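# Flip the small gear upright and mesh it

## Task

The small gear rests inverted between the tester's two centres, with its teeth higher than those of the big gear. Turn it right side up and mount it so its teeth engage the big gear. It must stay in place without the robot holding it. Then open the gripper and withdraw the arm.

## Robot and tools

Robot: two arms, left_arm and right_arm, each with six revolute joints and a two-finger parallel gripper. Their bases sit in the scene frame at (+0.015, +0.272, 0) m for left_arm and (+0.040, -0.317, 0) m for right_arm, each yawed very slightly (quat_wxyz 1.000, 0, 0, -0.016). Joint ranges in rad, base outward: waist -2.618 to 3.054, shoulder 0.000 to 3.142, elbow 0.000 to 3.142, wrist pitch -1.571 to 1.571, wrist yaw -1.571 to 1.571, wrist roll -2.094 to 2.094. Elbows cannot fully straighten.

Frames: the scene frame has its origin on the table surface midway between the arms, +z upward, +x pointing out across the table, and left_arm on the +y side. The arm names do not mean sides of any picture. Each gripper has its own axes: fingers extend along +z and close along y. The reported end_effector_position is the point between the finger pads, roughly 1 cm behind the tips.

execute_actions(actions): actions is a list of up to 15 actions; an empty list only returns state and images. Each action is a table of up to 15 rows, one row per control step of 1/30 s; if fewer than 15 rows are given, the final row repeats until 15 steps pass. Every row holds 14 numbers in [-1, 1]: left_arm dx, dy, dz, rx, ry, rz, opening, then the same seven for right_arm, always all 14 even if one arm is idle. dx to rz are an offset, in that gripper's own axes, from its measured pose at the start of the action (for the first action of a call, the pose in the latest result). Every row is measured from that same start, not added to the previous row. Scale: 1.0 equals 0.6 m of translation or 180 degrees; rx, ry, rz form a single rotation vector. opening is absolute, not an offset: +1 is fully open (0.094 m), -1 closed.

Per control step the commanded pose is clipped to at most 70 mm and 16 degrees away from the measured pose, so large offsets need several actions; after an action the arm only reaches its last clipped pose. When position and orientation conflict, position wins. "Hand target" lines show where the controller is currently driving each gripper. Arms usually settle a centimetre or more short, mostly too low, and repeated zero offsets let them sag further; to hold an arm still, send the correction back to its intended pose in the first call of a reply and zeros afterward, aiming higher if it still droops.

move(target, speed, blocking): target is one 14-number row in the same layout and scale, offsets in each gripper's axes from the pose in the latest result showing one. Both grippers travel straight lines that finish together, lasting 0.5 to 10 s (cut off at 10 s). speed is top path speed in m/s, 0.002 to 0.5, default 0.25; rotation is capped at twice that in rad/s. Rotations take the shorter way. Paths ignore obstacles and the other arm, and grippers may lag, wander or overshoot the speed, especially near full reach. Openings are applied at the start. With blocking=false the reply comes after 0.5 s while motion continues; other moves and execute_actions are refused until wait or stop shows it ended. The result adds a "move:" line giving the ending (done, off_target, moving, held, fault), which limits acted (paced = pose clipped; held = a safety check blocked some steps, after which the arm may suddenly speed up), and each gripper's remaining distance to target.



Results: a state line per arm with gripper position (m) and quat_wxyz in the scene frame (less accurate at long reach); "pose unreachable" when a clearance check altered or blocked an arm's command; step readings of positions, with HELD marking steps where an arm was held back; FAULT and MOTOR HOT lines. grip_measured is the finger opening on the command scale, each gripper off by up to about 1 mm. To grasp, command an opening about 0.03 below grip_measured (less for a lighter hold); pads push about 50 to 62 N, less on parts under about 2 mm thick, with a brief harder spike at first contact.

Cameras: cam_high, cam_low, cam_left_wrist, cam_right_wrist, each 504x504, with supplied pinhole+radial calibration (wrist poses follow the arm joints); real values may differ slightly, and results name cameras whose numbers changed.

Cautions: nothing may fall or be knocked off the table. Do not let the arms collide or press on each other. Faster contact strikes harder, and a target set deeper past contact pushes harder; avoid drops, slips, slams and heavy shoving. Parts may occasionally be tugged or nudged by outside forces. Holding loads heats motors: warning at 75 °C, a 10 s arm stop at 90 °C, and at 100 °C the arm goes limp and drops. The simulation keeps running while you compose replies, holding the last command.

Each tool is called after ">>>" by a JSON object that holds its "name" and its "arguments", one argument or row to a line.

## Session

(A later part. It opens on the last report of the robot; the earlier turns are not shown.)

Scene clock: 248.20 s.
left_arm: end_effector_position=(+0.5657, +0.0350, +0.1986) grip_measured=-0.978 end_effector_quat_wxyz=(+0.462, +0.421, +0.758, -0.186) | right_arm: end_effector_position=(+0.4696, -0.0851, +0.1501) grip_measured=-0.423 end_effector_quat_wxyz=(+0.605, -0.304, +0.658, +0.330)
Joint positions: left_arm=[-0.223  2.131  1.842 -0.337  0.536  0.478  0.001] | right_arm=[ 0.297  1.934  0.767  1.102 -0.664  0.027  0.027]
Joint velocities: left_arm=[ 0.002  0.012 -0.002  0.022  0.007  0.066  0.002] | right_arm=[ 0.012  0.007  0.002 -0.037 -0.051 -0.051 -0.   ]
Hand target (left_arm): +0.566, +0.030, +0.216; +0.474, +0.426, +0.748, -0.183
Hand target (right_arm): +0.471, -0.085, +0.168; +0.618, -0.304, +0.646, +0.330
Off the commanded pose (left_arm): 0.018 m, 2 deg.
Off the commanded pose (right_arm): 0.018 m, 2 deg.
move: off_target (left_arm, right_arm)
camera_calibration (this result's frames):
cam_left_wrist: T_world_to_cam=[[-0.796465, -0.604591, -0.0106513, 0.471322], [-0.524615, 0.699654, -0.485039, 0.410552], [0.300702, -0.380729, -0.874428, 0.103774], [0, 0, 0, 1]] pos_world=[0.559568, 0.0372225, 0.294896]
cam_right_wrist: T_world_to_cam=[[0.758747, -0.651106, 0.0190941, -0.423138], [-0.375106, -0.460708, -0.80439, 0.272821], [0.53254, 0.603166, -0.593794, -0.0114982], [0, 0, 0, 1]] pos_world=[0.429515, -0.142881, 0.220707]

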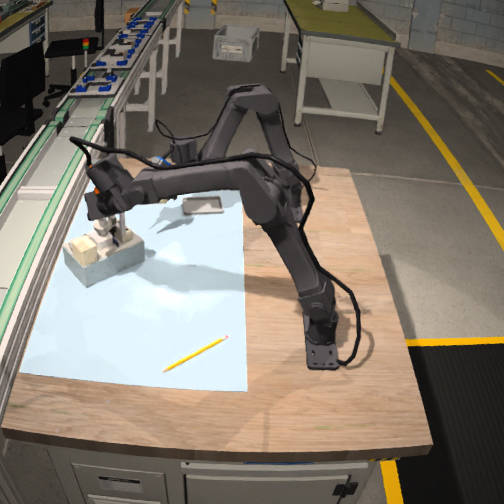

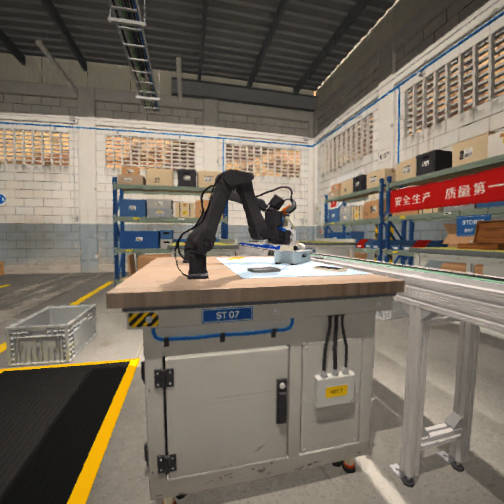

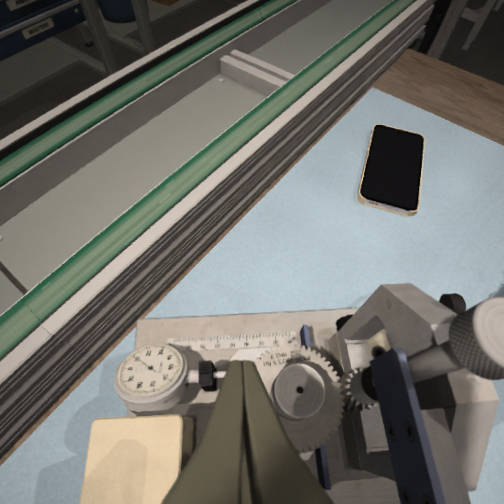

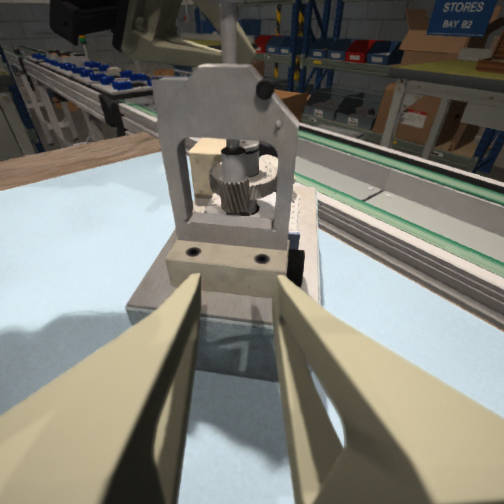

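>>> {"name": "move", "arguments": {
  "target": [0.03,-0.004,0.018,0,-0.008,0,-1, -0.03,0,0,0,-0.01,-0.005,-0.42],
  "speed": 0.05
}}

Scene clock: 249.87 s.
left_arm: end_effector_position=(+0.5643, +0.0357, +0.1751) grip_measured=-0.978 end_effector_quat_wxyz=(+0.464, +0.418, +0.759, -0.186) | right_arm: end_effector_position=(+0.4696, -0.0851, +0.1501) grip_measured=-0.423 end_effector_quat_wxyz=(+0.605, -0.304, +0.658, +0.330)
Joint positions: left_arm=[-0.223  2.131  1.744 -0.233  0.534  0.472  0.001] | right_arm=[ 0.297  1.934  0.767  1.102 -0.664  0.027  0.027]
Joint velocities: left_arm=[ 0.017 -0.002  0.002  0.066 -0.066 -0.037  0.001] | right_arm=[-0.002 -0.007  0.017 -0.051 -0.051  0.081 -0.   ]
Hand target (left_arm): +0.566, +0.034, +0.178; +0.471, +0.418, +0.753, -0.191
Hand target (right_arm): +0.471, -0.085, +0.168; +0.618, -0.304, +0.646, +0.330
Off the commanded pose (left_arm): 0.003 m, 1 deg.
Off the commanded pose (right_arm): 0.018 m, 2 deg.
move: off_target (right_arm)
camera_calibration (this result's frames):
cam_left_wrist: T_world_to_cam=[[-0.793645, -0.608299, -0.0100109, 0.46882], [-0.526814, 0.695375, -0.488795, 0.400035], [0.304295, -0.382656, -0.872341, 0.0815596], [0, 0, 0, 1]] pos_world=[0.558002, 0.0382172, 0.271376]
cam_right_wrist: T_world_to_cam=[[0.758747, -0.651106, 0.0190941, -0.423138], [-0.375106, -0.460708, -0.80439, 0.272821], [0.53254, 0.603166, -0.593794, -0.0114982], [0, 0, 0, 1]] pos_world=[0.429515, -0.142881, 0.220707]

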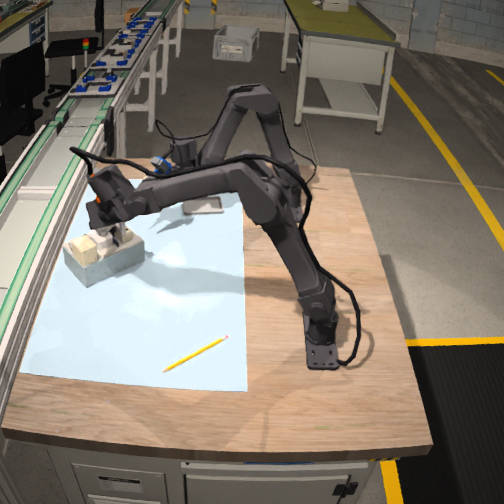

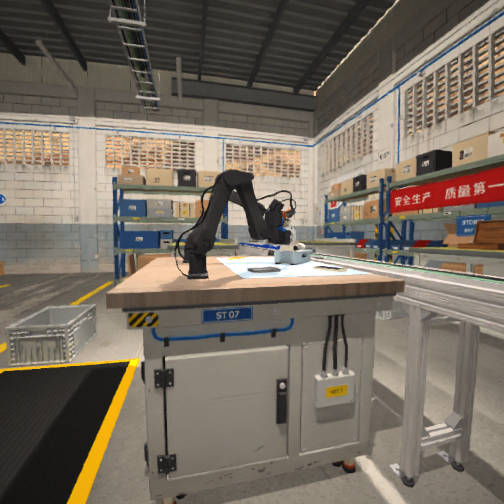

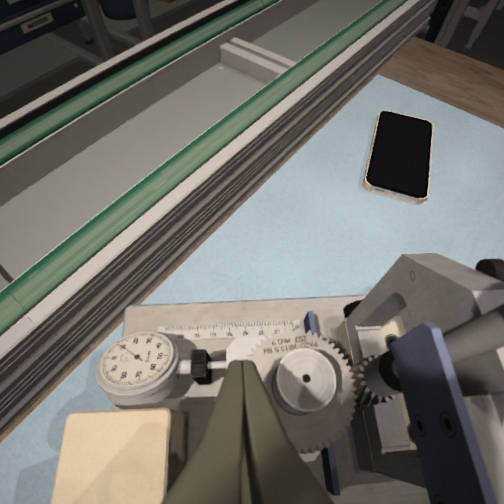

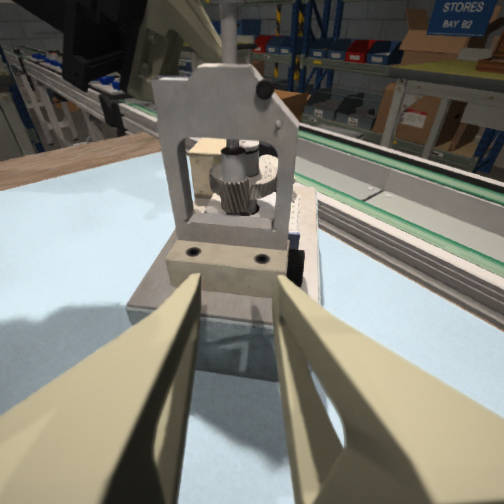

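>>> {"name": "zoom_image", "arguments": {
  "camera": "cam_left_wrist",
  "region": [310, 330, 410, 430]
}}

Region (310, 330, 410, 430) of cam_left_wrist's 504x504 image, scaled by 5.040, with more detail than that image has.

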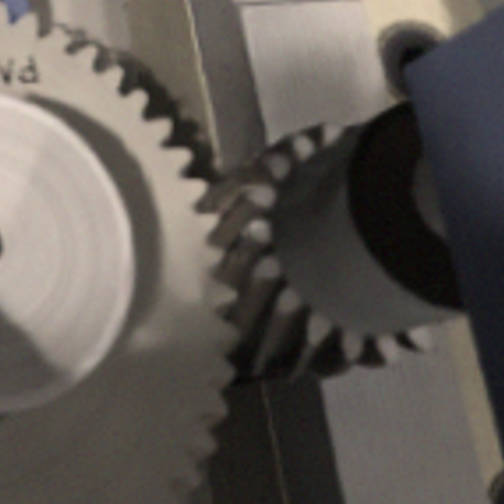

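>>> {"name": "execute_actions", "arguments": {
  "actions": []
}}

Scene clock: 250.60 s.
left_arm: end_effector_position=(+0.5645, +0.0356, +0.1754) grip_measured=-0.978 end_effector_quat_wxyz=(+0.464, +0.418, +0.758, -0.186) | right_arm: end_effector_position=(+0.4696, -0.0851, +0.1501) grip_measured=-0.423 end_effector_quat_wxyz=(+0.605, -0.304, +0.658, +0.330)
Joint positions: left_arm=[-0.223  2.131  1.744 -0.232  0.534  0.471  0.001] | right_arm=[ 0.297  1.934  0.767  1.102 -0.664  0.027  0.027]
Joint velocities: left_arm=[ 0.007 -0.007 -0.002  0.007 -0.022 -0.007  0.001] | right_arm=[-0.007 -0.022  0.012  0.007  0.022  0.037  0.   ]
Hand target (left_arm): +0.566, +0.034, +0.178; +0.471, +0.418, +0.753, -0.191
Hand target (right_arm): +0.471, -0.085, +0.168; +0.618, -0.304, +0.646, +0.330
Off the commanded pose (left_arm): 0.003 m, 1 deg.
Off the commanded pose (right_arm): 0.018 m, 2 deg.
camera_calibration (this result's frames):
cam_left_wrist: T_world_to_cam=[[-0.793516, -0.608457, -0.0106167, 0.468984], [-0.526349, 0.694983, -0.489852, 0.400245], [0.305432, -0.383118, -0.871741, 0.0809933], [0, 0, 0, 1]] pos_world=[0.558076, 0.038223, 0.271645]
cam_right_wrist: T_world_to_cam=[[0.758747, -0.651106, 0.0190941, -0.423138], [-0.375106, -0.460708, -0.80439, 0.272821], [0.53254, 0.603166, -0.593794, -0.0114982], [0, 0, 0, 1]] pos_world=[0.429515, -0.142881, 0.220707]

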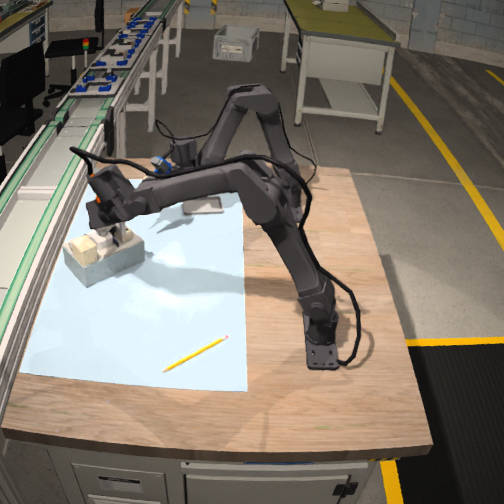

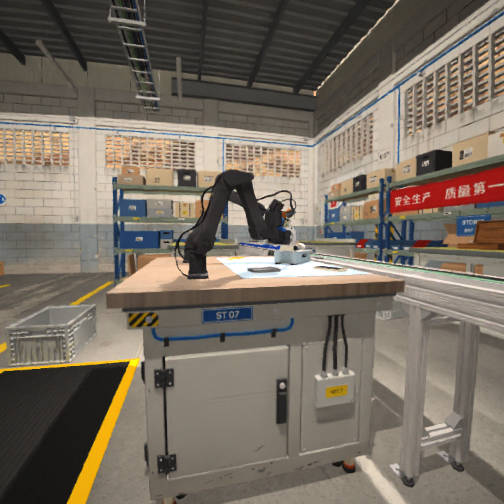

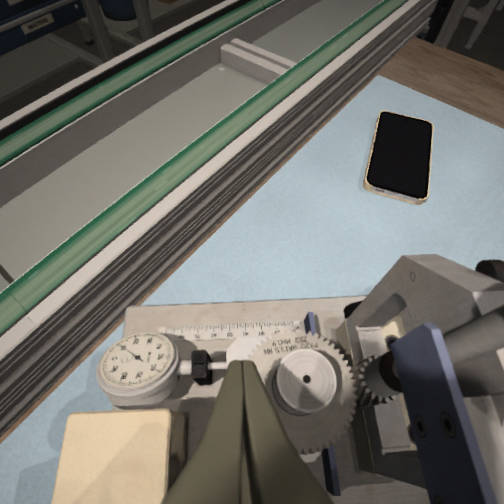

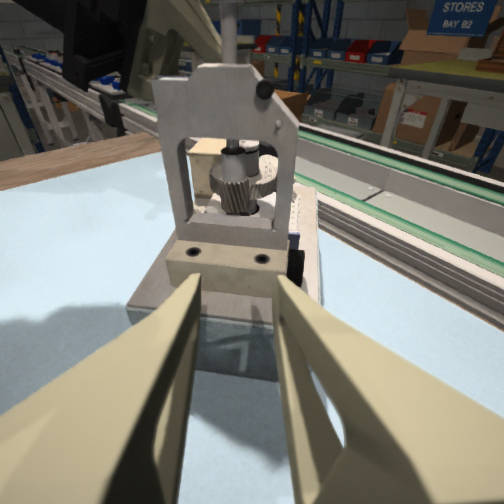

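>>> {"name": "zoom_image", "arguments": {
  "camera": "cam_left_wrist",
  "region": [80, 300, 440, 470]
}}

Region (80, 300, 440, 470) of cam_left_wrist's 504x504 image, scaled by 1.400, with more detail than that image has; it fills the top 238 rows of this view, and the rest is white.

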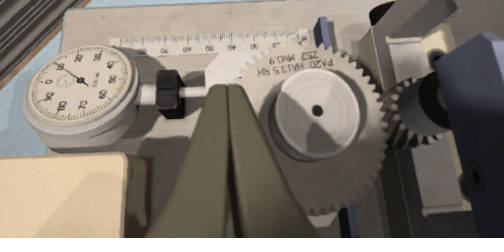

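>>> {"name": "execute_actions", "arguments": {
  "actions": [
    [[0.033,-0.002,0.019,0,0,0,-1,0,0,0,0,0,0,-0.42]],
    [[0.0,0,0,0,0,0,-1,0,0,0,0,0,0,-0.42]]
  ]
}}

Scene clock: 251.87 s.
left_arm: end_effector_position=(+0.5624, +0.0366, +0.1427) grip_measured=-0.979 end_effector_quat_wxyz=(+0.450, +0.416, +0.767, -0.188) | right_arm: end_effector_position=(+0.4696, -0.0851, +0.1501) grip_measured=-0.423 end_effector_quat_wxyz=(+0.605, -0.304, +0.658, +0.330)
Joint positions: left_arm=[-0.223  2.161  1.684 -0.178  0.531  0.471  0.001] | right_arm=[ 0.297  1.934  0.767  1.102 -0.664  0.027  0.027]
Joint velocities: left_arm=[-0.002 -0.022  0.017 -0.095  0.022  0.007 -0.001] | right_arm=[ 0.002 -0.002  0.032  0.007 -0.007 -0.037 -0.002]
Hand target (left_arm): +0.562, +0.036, +0.143; +0.450, +0.417, +0.767, -0.189
Hand target (right_arm): +0.470, -0.085, +0.150; +0.605, -0.304, +0.658, +0.330
Off the commanded pose (left_arm): 0.000 m, 0 deg.
Off the commanded pose (right_arm): 0.000 m, 0 deg.
Step readings (end_effector_position; steps 1 to 15: 1st action; 16 to 30: 2nd action):
0: left_arm (+0.5645, +0.0356, +0.1754) | right_arm (+0.4696, -0.0851, +0.1501)
1: left_arm (+0.5646, +0.0356, +0.1735) | right_arm (+0.4696, -0.0851, +0.1501)
2: left_arm (+0.5647, +0.0356, +0.1717) | right_arm (+0.4696, -0.0851, +0.1501)
4: left_arm (+0.5632, +0.0360, +0.1619) | right_arm (+0.4696, -0.0851, +0.1501)
8: left_arm (+0.5610, +0.0367, +0.1428) | right_arm (+0.4696, -0.0851, +0.1501)
15: left_arm (+0.5623, +0.0365, +0.1427) | right_arm (+0.4696, -0.0851, +0.1501)
16: left_arm (+0.5623, +0.0364, +0.1428) | right_arm (+0.4696, -0.0851, +0.1501)
17: left_arm (+0.5623, +0.0364, +0.1428) | right_arm (+0.4696, -0.0851, +0.1501)
19: left_arm (+0.5624, +0.0365, +0.1428) | right_arm (+0.4696, -0.0851, +0.1501)
23: left_arm (+0.5624, +0.0365, +0.1428) | right_arm (+0.4696, -0.0851, +0.1501)
30: end_effector_position above
camera_calibration (this result's frames):
cam_left_wrist: T_world_to_cam=[[-0.792224, -0.610154, 0.0096263, 0.464031], [-0.543857, 0.698813, -0.464628, 0.388585], [0.276768, -0.373325, -0.885454, 0.0712268], [0, 0, 0, 1]] pos_world=[0.559238, 0.0381728, 0.239149]
cam_right_wrist: T_world_to_cam=[[0.758747, -0.651106, 0.0190941, -0.423138], [-0.375106, -0.460708, -0.80439, 0.272821], [0.53254, 0.603166, -0.593794, -0.0114982], [0, 0, 0, 1]] pos_world=[0.429515, -0.142881, 0.220707]

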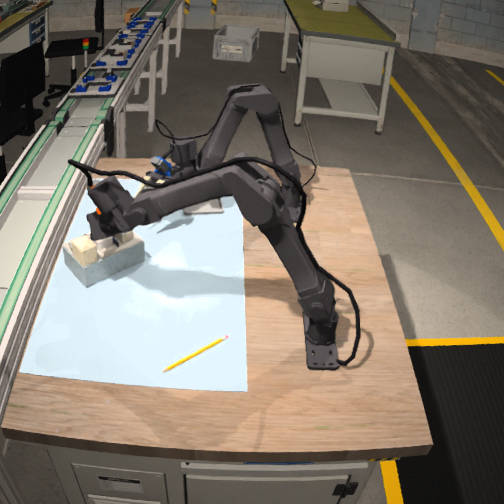

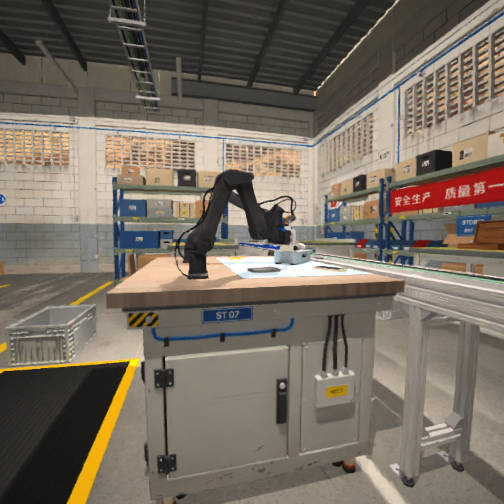

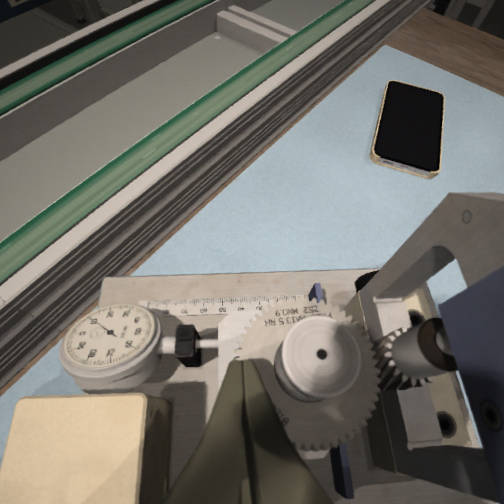

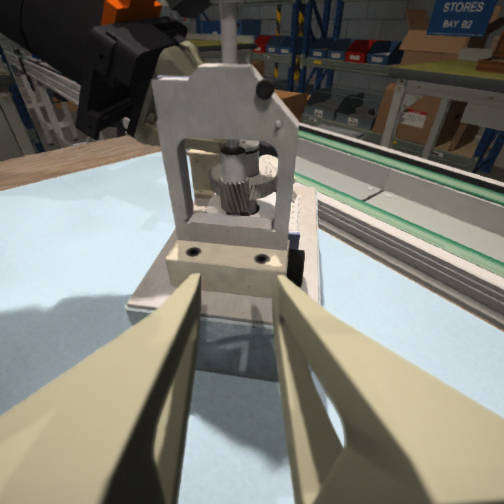

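Fingertips rest on the gear face. Push −y with slight lift.

>>> {"name": "execute_actions", "arguments": {
  "actions": [
    [[-0.012,-0.015,0.0,0,0,0,-1,0,0,0,0,0,0,-0.42]],
    [[-0.012,-0.015,0,0,0,0,-1,0,0,0,0,0,0,-0.42]]
  ]
}}

>>> {"name": "zoom_image", "arguments": {
  "camera": "cam_left_wrist",
  "region": [40, 270, 480, 470]
}}

Scene clock: 253.00 s.
left_arm: end_effector_position=(+0.5611, +0.0297, +0.1410) grip_measured=-0.979 end_effector_quat_wxyz=(+0.447, +0.412, +0.773, -0.182) | right_arm: end_effector_position=(+0.4696, -0.0851, +0.1501) grip_measured=-0.423 end_effector_quat_wxyz=(+0.605, -0.304, +0.658, +0.330)
Joint positions: left_arm=[-0.244  2.161  1.684 -0.178  0.498  0.454  0.001] | right_arm=[ 0.297  1.934  0.767  1.102 -0.664  0.027  0.027]
Joint velocities: left_arm=[-0.017 -0.002  0.007 -0.022 -0.037 -0.037  0.   ] | right_arm=[-0.012 -0.002  0.007  0.037  0.007 -0.051  0.   ]
Hand target (left_arm): +0.556, +0.023, +0.147; +0.448, +0.415, +0.770, -0.186
Hand target (right_arm): +0.470, -0.085, +0.150; +0.605, -0.304, +0.658, +0.330
Off the commanded pose (left_arm): 0.011 m, 1 deg.
Off the commanded pose (right_arm): 0.000 m, 0 deg.
Step readings (end_effector_position; steps 1 to 15: 1st action; 16 to 30: 2nd action):
0: left_arm (+0.5624, +0.0366, +0.1427) | right_arm (+0.4696, -0.0851, +0.1501)
1: left_arm (+0.5625, +0.0365, +0.1426) | right_arm (+0.4696, -0.0851, +0.1501)
2: left_arm (+0.5626, +0.0363, +0.1424) | right_arm (+0.4696, -0.0851, +0.1501)
4: left_arm (+0.5622, +0.0349, +0.1422) | right_arm (+0.4696, -0.0851, +0.1501)
8: left_arm (+0.5611, +0.0318, +0.1420) | right_arm (+0.4696, -0.0851, +0.1501)
15: left_arm (+0.5612, +0.0317, +0.1418) | right_arm (+0.4696, -0.0851, +0.1501)
16: left_arm (+0.5613, +0.0316, +0.1417) | right_arm (+0.4696, -0.0851, +0.1501)
17: left_arm (+0.5614, +0.0315, +0.1415) | right_arm (+0.4696, -0.0851, +0.1501)
19: left_arm (+0.5609, +0.0300, +0.1413) | right_arm (+0.4696, -0.0851, +0.1501)
23: left_arm (+0.5611, +0.0297, +0.1410) | right_arm (+0.4696, -0.0851, +0.1501)
30: end_effector_position above
camera_calibration (this result's frames):
cam_left_wrist: T_world_to_cam=[[-0.783035, -0.621926, 0.00799122, 0.454189], [-0.556931, 0.695368, -0.454194, 0.397829], [0.276918, -0.3601, -0.890867, 0.0677359], [0, 0, 0, 1]] pos_world=[0.558452, 0.0302262, 0.237405]
cam_right_wrist: T_world_to_cam=[[0.758747, -0.651106, 0.0190941, -0.423138], [-0.375106, -0.460708, -0.80439, 0.272821], [0.53254, 0.603166, -0.593794, -0.0114982], [0, 0, 0, 1]] pos_world=[0.429515, -0.142881, 0.220707]

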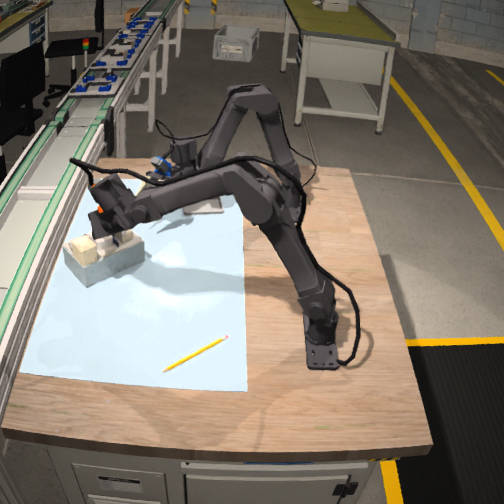

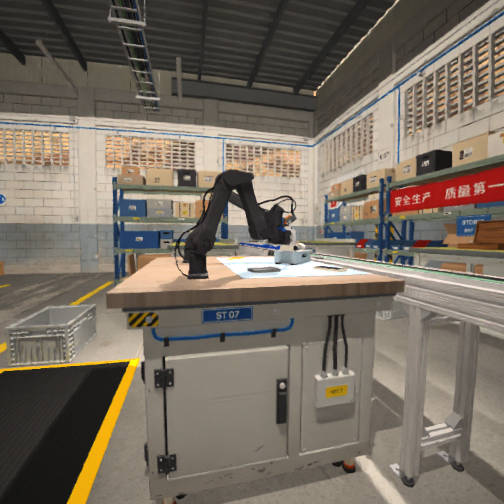

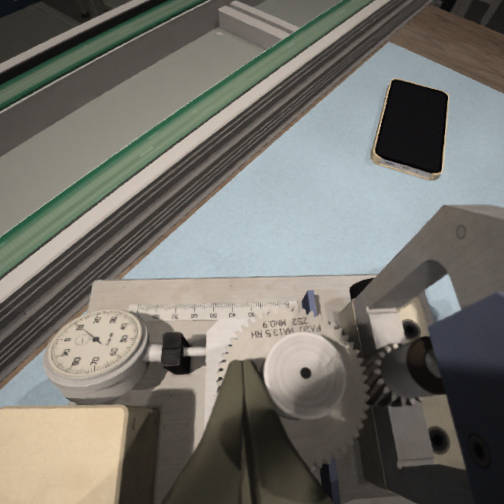

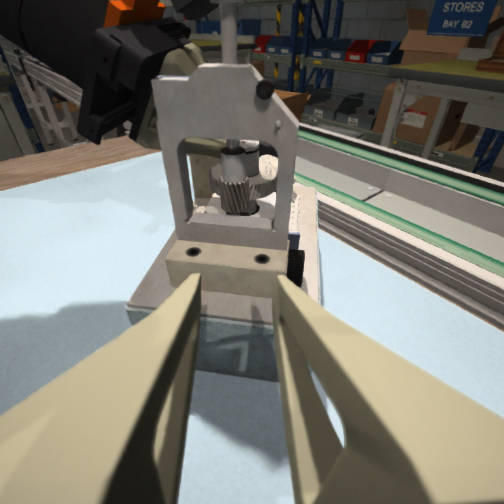

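Region (40, 270, 480, 470) of cam_left_wrist's 504x504 image, scaled by 1.145, with more detail than that image has; it fills the top 229 rows of this view, and the rest is white.

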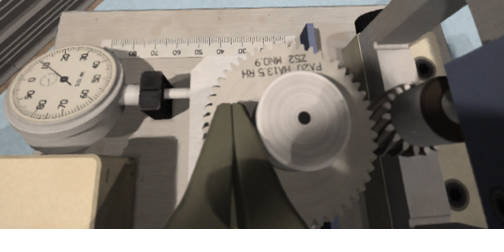

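>>> {"name": "zoom_image", "arguments": {
  "camera": "cam_left_wrist",
  "region": [40, 300, 160, 400]
}}

>>> {"name": "zoom_image", "arguments": {
  "camera": "cam_left_wrist",
  "region": [320, 320, 440, 420]
}}

Region (40, 300, 160, 400) of cam_left_wrist's 504x504 image, scaled by 4.200, with more detail than that image has.

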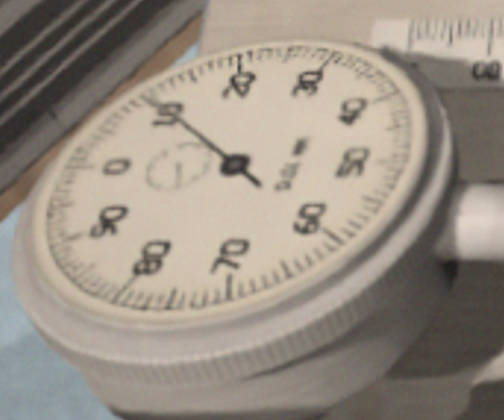

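Region (320, 320, 440, 420) of cam_left_wrist's 504x504 image, scaled by 4.200, with more detail than that image has.

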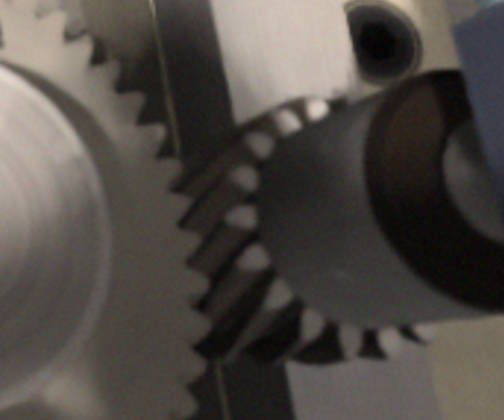

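>>> {"name": "execute_actions", "arguments": {
  "actions": [
    [[-0.015,-0.025,0.0,0,0,0,-1,0,0,0,0,0,0,-0.42]],
    [[-0.015,-0.025,0,0,0,0,-1,0,0,0,0,0,0,-0.42]]
  ]
}}

>>> {"name": "zoom_image", "arguments": {
  "camera": "cam_left_wrist",
  "region": [20, 270, 460, 470]
}}

Scene clock: 259.03 s.
left_arm: end_effector_position=(+0.5625, +0.0278, +0.1410) grip_measured=-0.979 end_effector_quat_wxyz=(+0.446, +0.396, +0.787, -0.160) | right_arm: end_effector_position=(+0.4696, -0.0851, +0.1501) grip_measured=-0.423 end_effector_quat_wxyz=(+0.605, -0.304, +0.658, +0.330)
Joint positions: left_arm=[-0.267  2.15   1.678 -0.176  0.42   0.42   0.001] | right_arm=[ 0.297  1.934  0.767  1.102 -0.664  0.027  0.027]
Joint velocities: left_arm=[-0.002 -0.002  0.002 -0.022  0.007  0.066  0.   ] | right_arm=[-0.002  0.007 -0.007 -0.007  0.007  0.081  0.   ]
Hand target (left_arm): +0.552, +0.016, +0.147; +0.446, +0.404, +0.780, -0.171
Hand target (right_arm): +0.470, -0.085, +0.150; +0.605, -0.304, +0.658, +0.330
Off the commanded pose (left_arm): 0.017 m, 2 deg.
Off the commanded pose (right_arm): 0.000 m, 0 deg.
Step readings (end_effector_position; steps 1 to 15: 1st action; 16 to 30: 2nd action):
0: left_arm (+0.5611, +0.0297, +0.1410) | right_arm (+0.4696, -0.0851, +0.1501)
1: left_arm (+0.5609, +0.0293, +0.1406) | right_arm (+0.4696, -0.0851, +0.1501)
2: left_arm (+0.5610, +0.0290, +0.1408) | right_arm (+0.4696, -0.0851, +0.1501)
4: left_arm (+0.5610, +0.0292, +0.1408) | right_arm (+0.4696, -0.0851, +0.1501)
8: left_arm (+0.5612, +0.0290, +0.1408) | right_arm (+0.4696, -0.0851, +0.1501)
15: left_arm (+0.5613, +0.0288, +0.1409) | right_arm (+0.4696, -0.0851, +0.1501)
16: left_arm (+0.5613, +0.0286, +0.1409) | right_arm (+0.4696, -0.0851, +0.1501)
17: left_arm (+0.5616, +0.0285, +0.1410) | right_arm (+0.4696, -0.0851, +0.1501)
19: left_arm (+0.5620, +0.0281, +0.1410) | right_arm (+0.4696, -0.0851, +0.1501)
23: left_arm (+0.5624, +0.0280, +0.1412) | right_arm (+0.4696, -0.0851, +0.1501)
30: end_effector_position above
camera_calibration (this result's frames):
cam_left_wrist: T_world_to_cam=[[-0.746415, -0.665447, -0.00675974, 0.436817], [-0.596515, 0.673529, -0.436495, 0.420305], [0.295017, -0.321774, -0.899681, 0.0567154], [0, 0, 0, 1]] pos_world=[0.560032, 0.0258406, 0.23744]
cam_right_wrist: T_world_to_cam=[[0.758747, -0.651106, 0.0190941, -0.423138], [-0.375106, -0.460708, -0.80439, 0.272821], [0.53254, 0.603166, -0.593794, -0.0114982], [0, 0, 0, 1]] pos_world=[0.429515, -0.142881, 0.220707]

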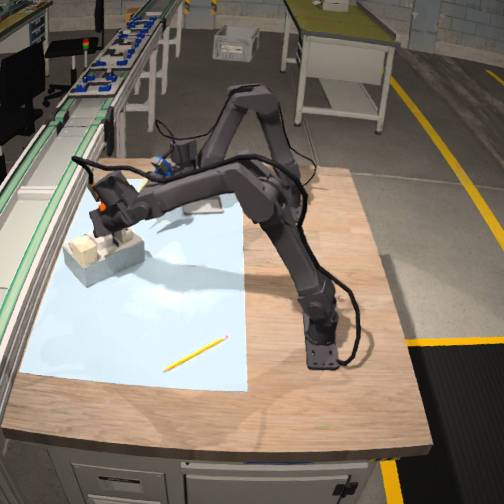

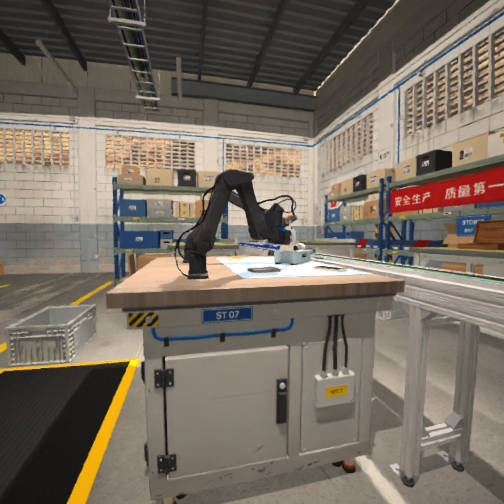

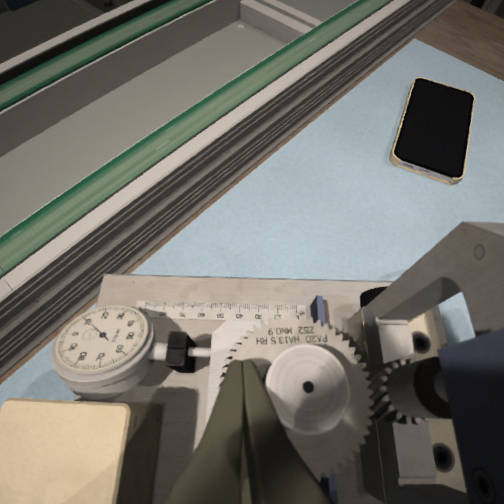

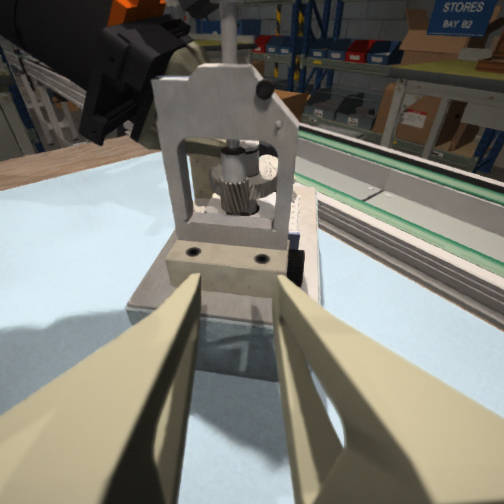

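Region (20, 270, 460, 470) of cam_left_wrist's 504x504 image, scaled by 1.145, with more detail than that image has; it fills the top 229 rows of this view, and the rest is white.

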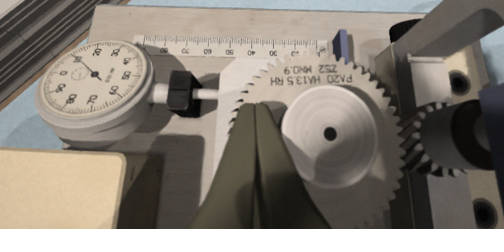

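>>> {"name": "zoom_image", "arguments": {
  "camera": "cam_right_wrist",
  "region": [190, 140, 290, 230]
}}

>>> {"name": "execute_actions", "arguments": {
  "actions": [
    [[-0.018,-0.015,0.012,0,0,0,-1,0,0,0,0,0,0,-0.42]],
    [[-0.018,-0.015,0.012,0,0,0,-1,0,0,0,0,0,0,-0.42]]
  ]
}}

>>> {"name": "zoom_image", "arguments": {
  "camera": "cam_right_wrist",
  "region": [190, 140, 290, 230]
}}

>>> {"name": "zoom_image", "arguments": {
  "camera": "cam_left_wrist",
  "region": [220, 290, 460, 470]
}}

Region (190, 140, 290, 230) of cam_right_wrist's 504x504 image, scaled by 5.040, with more detail than that image has; it fills the top 454 rows of this view, and the rest is white.

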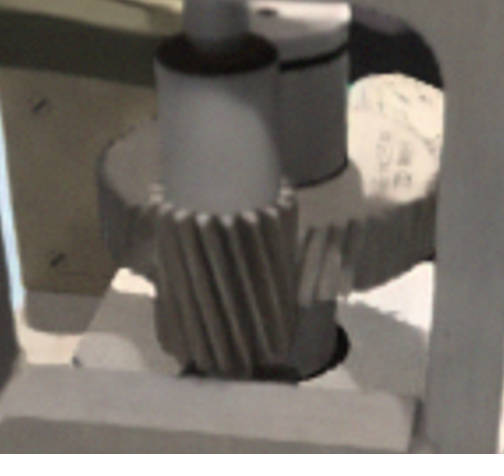

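Scene clock: 260.30 s.
left_arm: end_effector_position=(+0.5643, +0.0266, +0.1413) grip_measured=-0.979 end_effector_quat_wxyz=(+0.443, +0.389, +0.794, -0.150) | right_arm: end_effector_position=(+0.4696, -0.0851, +0.1501) grip_measured=-0.423 end_effector_quat_wxyz=(+0.605, -0.304, +0.658, +0.330)
Joint positions: left_arm=[-0.278  2.153  1.692 -0.191  0.385  0.407  0.001] | right_arm=[ 0.297  1.934  0.767  1.102 -0.664  0.027  0.027]
Joint velocities: left_arm=[ 0.037 -0.022  0.002  0.007 -0.007  0.022 -0.001] | right_arm=[ 0.002 -0.017 -0.002 -0.081  0.007 -0.007 -0.001]
Hand target (left_arm): +0.564, +0.011, +0.146; +0.447, +0.391, +0.790, -0.153
Hand target (right_arm): +0.470, -0.085, +0.150; +0.605, -0.304, +0.658, +0.330
Off the commanded pose (left_arm): 0.016 m, 1 deg.
Off the commanded pose (right_arm): 0.000 m, 0 deg.
Step readings (end_effector_position; steps 1 to 15: 1st action; 16 to 30: 2nd action):
0: left_arm (+0.5625, +0.0279, +0.1410) | right_arm (+0.4696, -0.0851, +0.1501)
1: left_arm (+0.5627, +0.0275, +0.1414) | right_arm (+0.4696, -0.0851, +0.1501)
2: left_arm (+0.5633, +0.0271, +0.1415) | right_arm (+0.4696, -0.0851, +0.1501)
4: left_arm (+0.5643, +0.0264, +0.1415) | right_arm (+0.4696, -0.0851, +0.1501)
8: left_arm (+0.5644, +0.0263, +0.1413) | right_arm (+0.4696, -0.0851, +0.1501)
15: left_arm (+0.5644, +0.0263, +0.1413) | right_arm (+0.4696, -0.0851, +0.1501)
16: left_arm (+0.5644, +0.0263, +0.1412) | right_arm (+0.4696, -0.0851, +0.1501)
17: left_arm (+0.5644, +0.0262, +0.1411) | right_arm (+0.4696, -0.0851, +0.1501)
19: left_arm (+0.5644, +0.0264, +0.1413) | right_arm (+0.4696, -0.0851, +0.1501)
23: left_arm (+0.5643, +0.0266, +0.1412) | right_arm (+0.4696, -0.0851, +0.1501)
30: end_effector_position above
camera_calibration (this result's frames):
cam_left_wrist: T_world_to_cam=[[-0.7298, -0.68355, -0.0123159, 0.429224], [-0.615115, 0.664384, -0.424532, 0.431332], [0.298372, -0.302248, -0.905329, 0.0544137], [0, 0, 0, 1]] pos_world=[0.562331, 0.0232721, 0.237663]
cam_right_wrist: T_world_to_cam=[[0.758747, -0.651106, 0.0190941, -0.423138], [-0.375106, -0.460708, -0.80439, 0.272821], [0.53254, 0.603166, -0.593794, -0.0114982], [0, 0, 0, 1]] pos_world=[0.429515, -0.142881, 0.220707]

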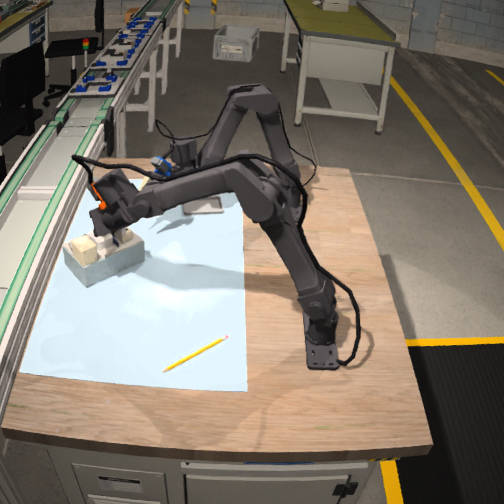

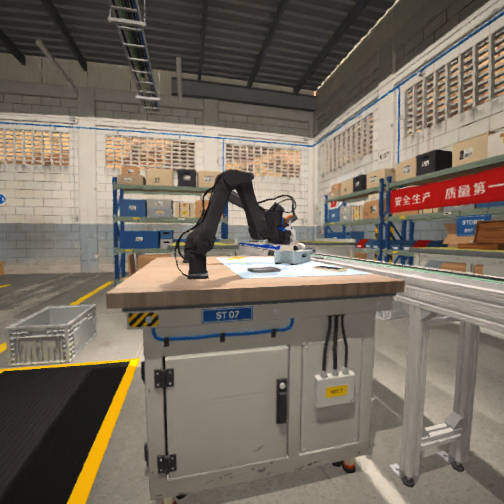

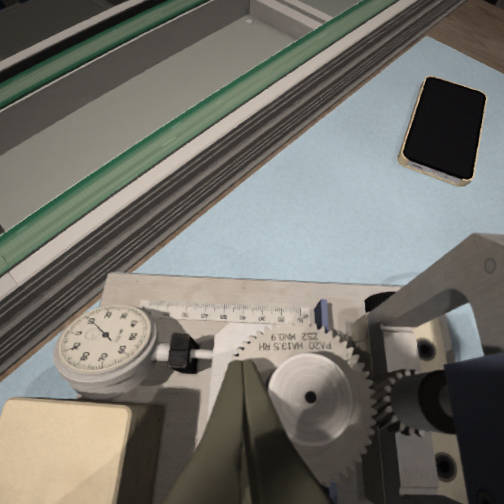

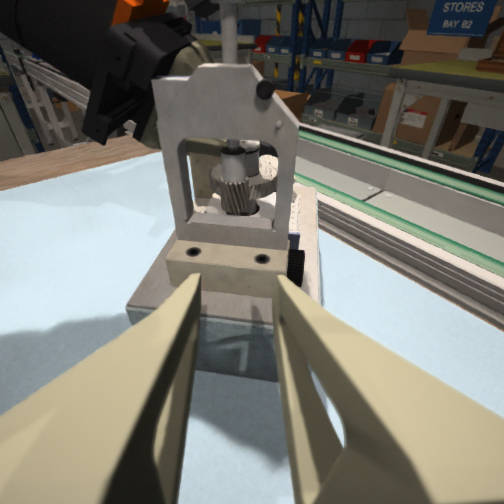

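Region (190, 140, 290, 230) of cam_right_wrist's 504x504 image, scaled by 5.040, with more detail than that image has; it fills the top 454 rows of this view, and the rest is white.

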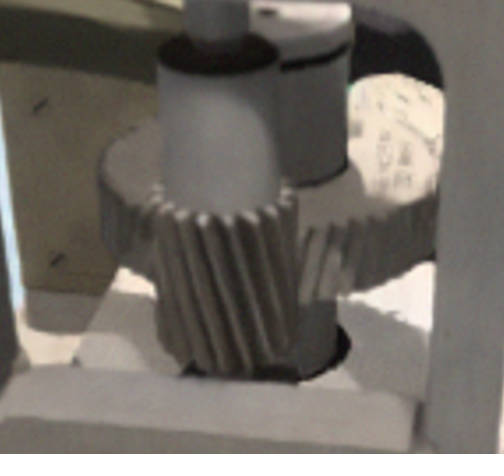

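Region (220, 290, 460, 470) of cam_left_wrist's 504x504 image, scaled by 2.100, with more detail than that image has; it fills the top 378 rows of this view, and the rest is white.

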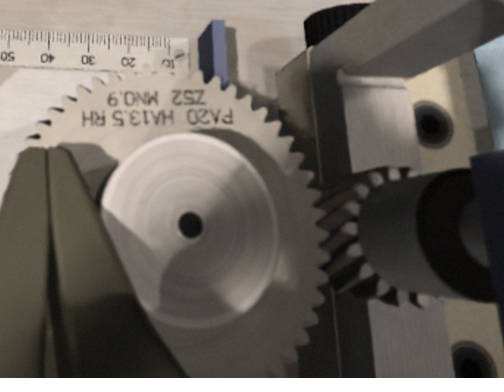

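>>> {"name": "execute_actions", "arguments": {
  "actions": [
    [[-0.015,-0.008,0.025,0,0,0,-1,0,0,0,0,0,0,-0.42]],
    [[-0.015,-0.012,0.025,0,0,0,-1,0,0,0,0,0,0,-0.42]]
  ]
}}

>>> {"name": "zoom_image", "arguments": {
  "camera": "cam_right_wrist",
  "region": [190, 140, 290, 230]
}}

>>> {"name": "zoom_image", "arguments": {
  "camera": "cam_left_wrist",
  "region": [220, 310, 460, 490]
}}

Scene clock: 261.80 s.
left_arm: end_effector_position=(+0.5642, +0.0257, +0.1409) grip_measured=-0.979 end_effector_quat_wxyz=(+0.426, +0.392, +0.801, -0.154) | right_arm: end_effector_position=(+0.4696, -0.0851, +0.1501) grip_measured=-0.423 end_effector_quat_wxyz=(+0.605, -0.304, +0.658, +0.330)
Joint positions: left_arm=[-0.278  2.173  1.752 -0.271  0.39   0.414  0.001] | right_arm=[ 0.297  1.934  0.767  1.102 -0.664  0.027  0.027]
Joint velocities: left_arm=[-0.002 -0.007 -0.002  0.095 -0.037 -0.037  0.   ] | right_arm=[ 0.032  0.007  0.007  0.022 -0.022 -0.037 -0.001]
Hand target (left_arm): +0.569, +0.008, +0.139; +0.434, +0.391, +0.797, -0.153
Hand target (right_arm): +0.470, -0.085, +0.150; +0.605, -0.304, +0.658, +0.330
Off the commanded pose (left_arm): 0.019 m, 1 deg.
Off the commanded pose (right_arm): 0.000 m, 0 deg.
Step readings (end_effector_position; steps 1 to 15: 1st action; 16 to 30: 2nd action):
0: left_arm (+0.5643, +0.0266, +0.1413) | right_arm (+0.4696, -0.0851, +0.1501)
1: left_arm (+0.5647, +0.0264, +0.1410) | right_arm (+0.4696, -0.0851, +0.1501)
2: left_arm (+0.5646, +0.0258, +0.1409) | right_arm (+0.4696, -0.0851, +0.1501)
4: left_arm (+0.5644, +0.0256, +0.1409) | right_arm (+0.4696, -0.0851, +0.1501)
8: left_arm (+0.5643, +0.0257, +0.1409) | right_arm (+0.4696, -0.0851, +0.1501)
15: left_arm (+0.5643, +0.0257, +0.1407) | right_arm (+0.4696, -0.0851, +0.1501)
16: left_arm (+0.5644, +0.0256, +0.1410) | right_arm (+0.4696, -0.0851, +0.1501)
17: left_arm (+0.5644, +0.0256, +0.1410) | right_arm (+0.4696, -0.0851, +0.1501)
19: left_arm (+0.5643, +0.0257, +0.1408) | right_arm (+0.4696, -0.0851, +0.1501)
23: left_arm (+0.5642, +0.0257, +0.1409) | right_arm (+0.4696, -0.0851, +0.1501)
30: end_effector_position above
camera_calibration (this result's frames):
cam_left_wrist: T_world_to_cam=[[-0.735318, -0.677703, 0.00506728, 0.429066], [-0.624439, 0.674582, -0.393719, 0.432381], [0.263406, -0.292673, -0.919217, 0.0752386], [0, 0, 0, 1]] pos_world=[0.565678, 0.0211233, 0.237223]
cam_right_wrist: T_world_to_cam=[[0.758747, -0.651106, 0.0190941, -0.423138], [-0.375106, -0.460708, -0.80439, 0.272821], [0.53254, 0.603166, -0.593794, -0.0114982], [0, 0, 0, 1]] pos_world=[0.429515, -0.142881, 0.220707]

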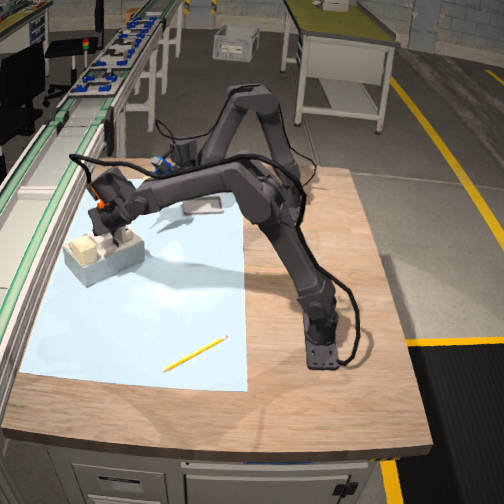

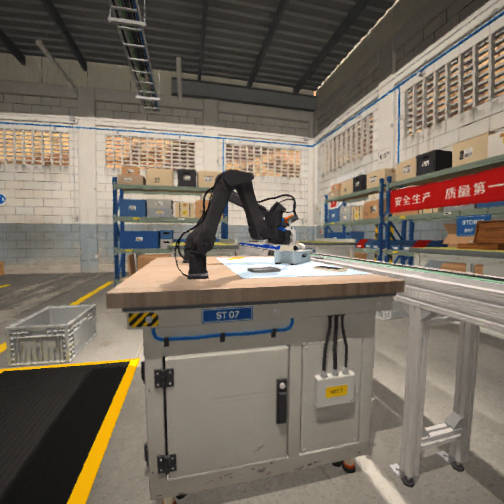

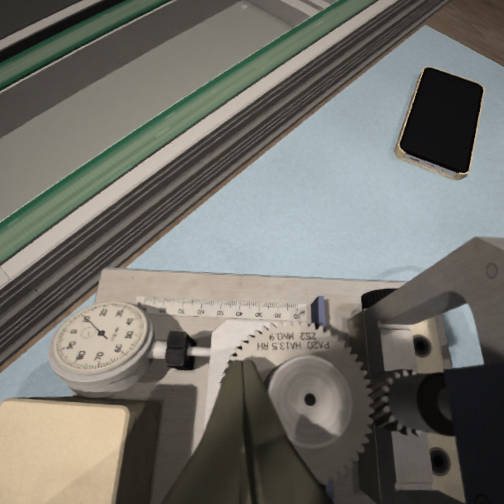

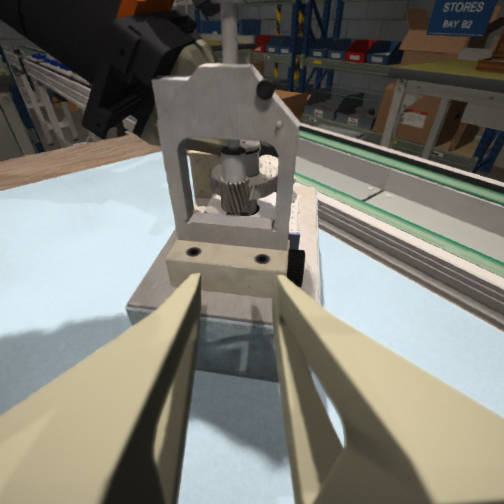

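Region (190, 140, 290, 230) of cam_right_wrist's 504x504 image, scaled by 5.040, with more detail than that image has; it fills the top 454 rows of this view, and the rest is white.

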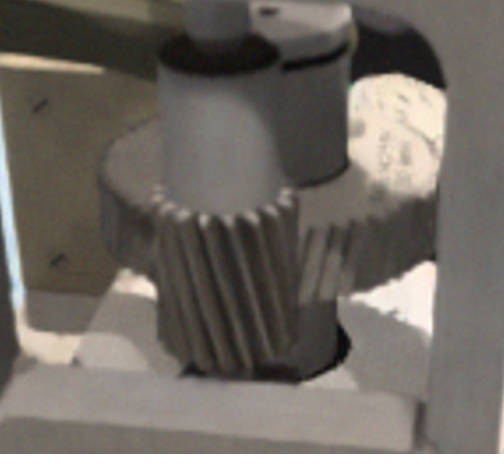

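Region (220, 310, 460, 490) of cam_left_wrist's 504x504 image, scaled by 2.100, with more detail than that image has; it fills the top 378 rows of this view, and the rest is white.

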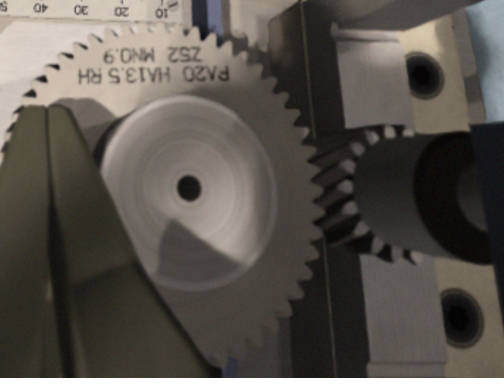

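>>> {"name": "execute_actions", "arguments": {
  "actions": [
    [[-0.06,0.01,-0.035,0,0,0,-1,0.0,0.008,0.06,0,0,0,-1]],
    [[-0.02,0.0,-0.01,0,0,0,-1,0.0,0.005,0.05,0,0,0,-1]]
  ]
}}

Scene clock: 263.50 s.
left_arm: end_effector_position=(+0.5669, +0.0267, +0.1738) grip_measured=-0.979 end_effector_quat_wxyz=(+0.413, +0.390, +0.808, -0.153) | right_arm: end_effector_position=(+0.4869, -0.0328, +0.1298) grip_measured=-0.977 end_effector_quat_wxyz=(+0.590, -0.309, +0.668, +0.332)
Joint positions: left_arm=[-0.276  2.183  1.922 -0.459  0.385  0.414  0.001] | right_arm=[ 0.416  2.068  0.917  1.054 -0.559  0.027  0.001]
Joint velocities: left_arm=[-0.027 -0.002  0.007  0.007  0.022 -0.051 -0.   ] | right_arm=[-0.012 -0.017 -0.002  0.022 -0.037  0.007  0.   ]
Hand target (left_arm): +0.569, +0.024, +0.185; +0.422, +0.391, +0.804, -0.153
Hand target (right_arm): +0.493, -0.029, +0.139; +0.598, -0.307, +0.662, +0.332
Off the commanded pose (left_arm): 0.012 m, 1 deg.
Off the commanded pose (right_arm): 0.012 m, 1 deg.
Step readings (end_effector_position; steps 1 to 15: 1st action; 16 to 30: 2nd action):
0: left_arm (+0.5642, +0.0257, +0.1409) | right_arm (+0.4696, -0.0851, +0.1501)
1: left_arm (+0.5646, +0.0265, +0.1440) | right_arm (+0.4711, -0.0832, +0.1496)
2: left_arm (+0.5657, +0.0265, +0.1475) | right_arm (+0.4747, -0.0786, +0.1495)
4: left_arm (+0.5686, +0.0256, +0.1598) | right_arm (+0.4783, -0.0654, +0.1473)
8: left_arm (+0.5733, +0.0241, +0.1778) | right_arm (+0.4773, -0.0539, +0.1415)
15: left_arm (+0.5683, +0.0257, +0.1721) | right_arm (+0.4789, -0.0551, +0.1404)
16: left_arm (+0.5678, +0.0259, +0.1721) | right_arm (+0.4803, -0.0538, +0.1399)
17: left_arm (+0.5677, +0.0261, +0.1719) | right_arm (+0.4838, -0.0503, +0.1397)
19: left_arm (+0.5678, +0.0263, +0.1730) | right_arm (+0.4874, -0.0408, +0.1373)
23: left_arm (+0.5679, +0.0263, +0.1750) | right_arm (+0.4860, -0.0320, +0.1311)
30: end_effector_position above
camera_calibration (this result's frames):
cam_left_wrist: T_world_to_cam=[[-0.73156, -0.681597, 0.0156762, 0.427688], [-0.637861, 0.676136, -0.368746, 0.449528], [0.240737, -0.279759, -0.929398, 0.119359], [0, 0, 0, 1]] pos_world=[0.570882, 0.02096, 0.269989]
cam_right_wrist: T_world_to_cam=[[0.768473, -0.639813, 0.00940664, -0.404941], [-0.39082, -0.480949, -0.784823, 0.291491], [0.506664, 0.599439, -0.619648, -0.0484571], [0, 0, 0, 1]] pos_world=[0.449658, -0.089847, 0.202552]

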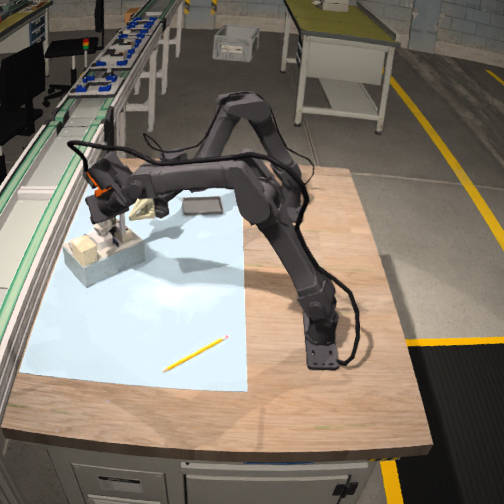

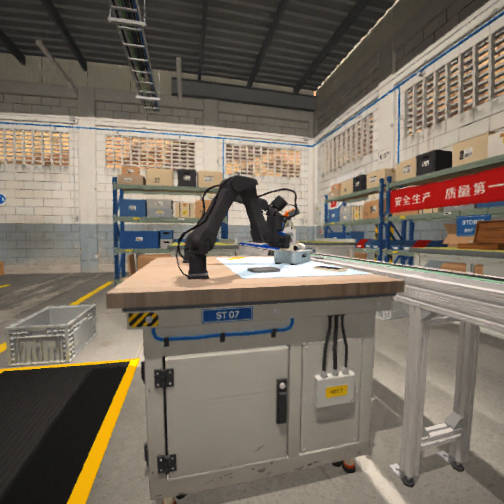

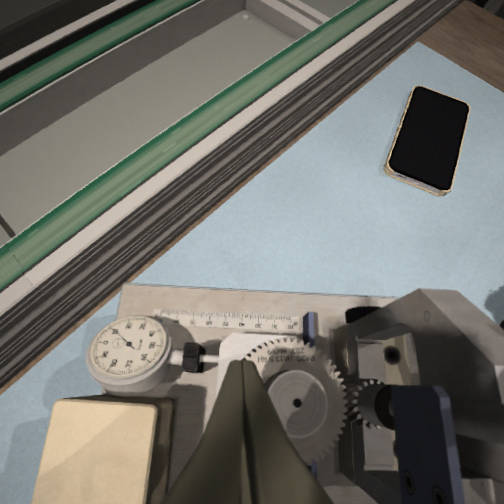

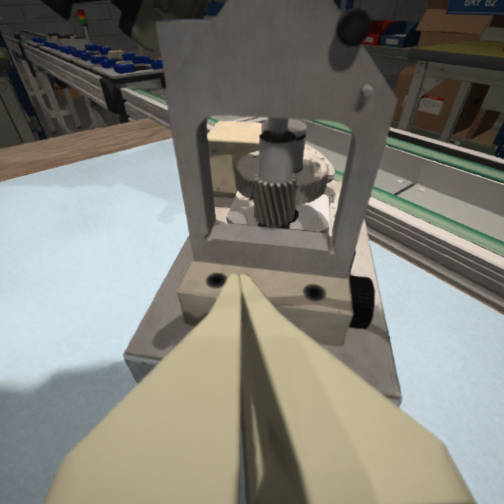

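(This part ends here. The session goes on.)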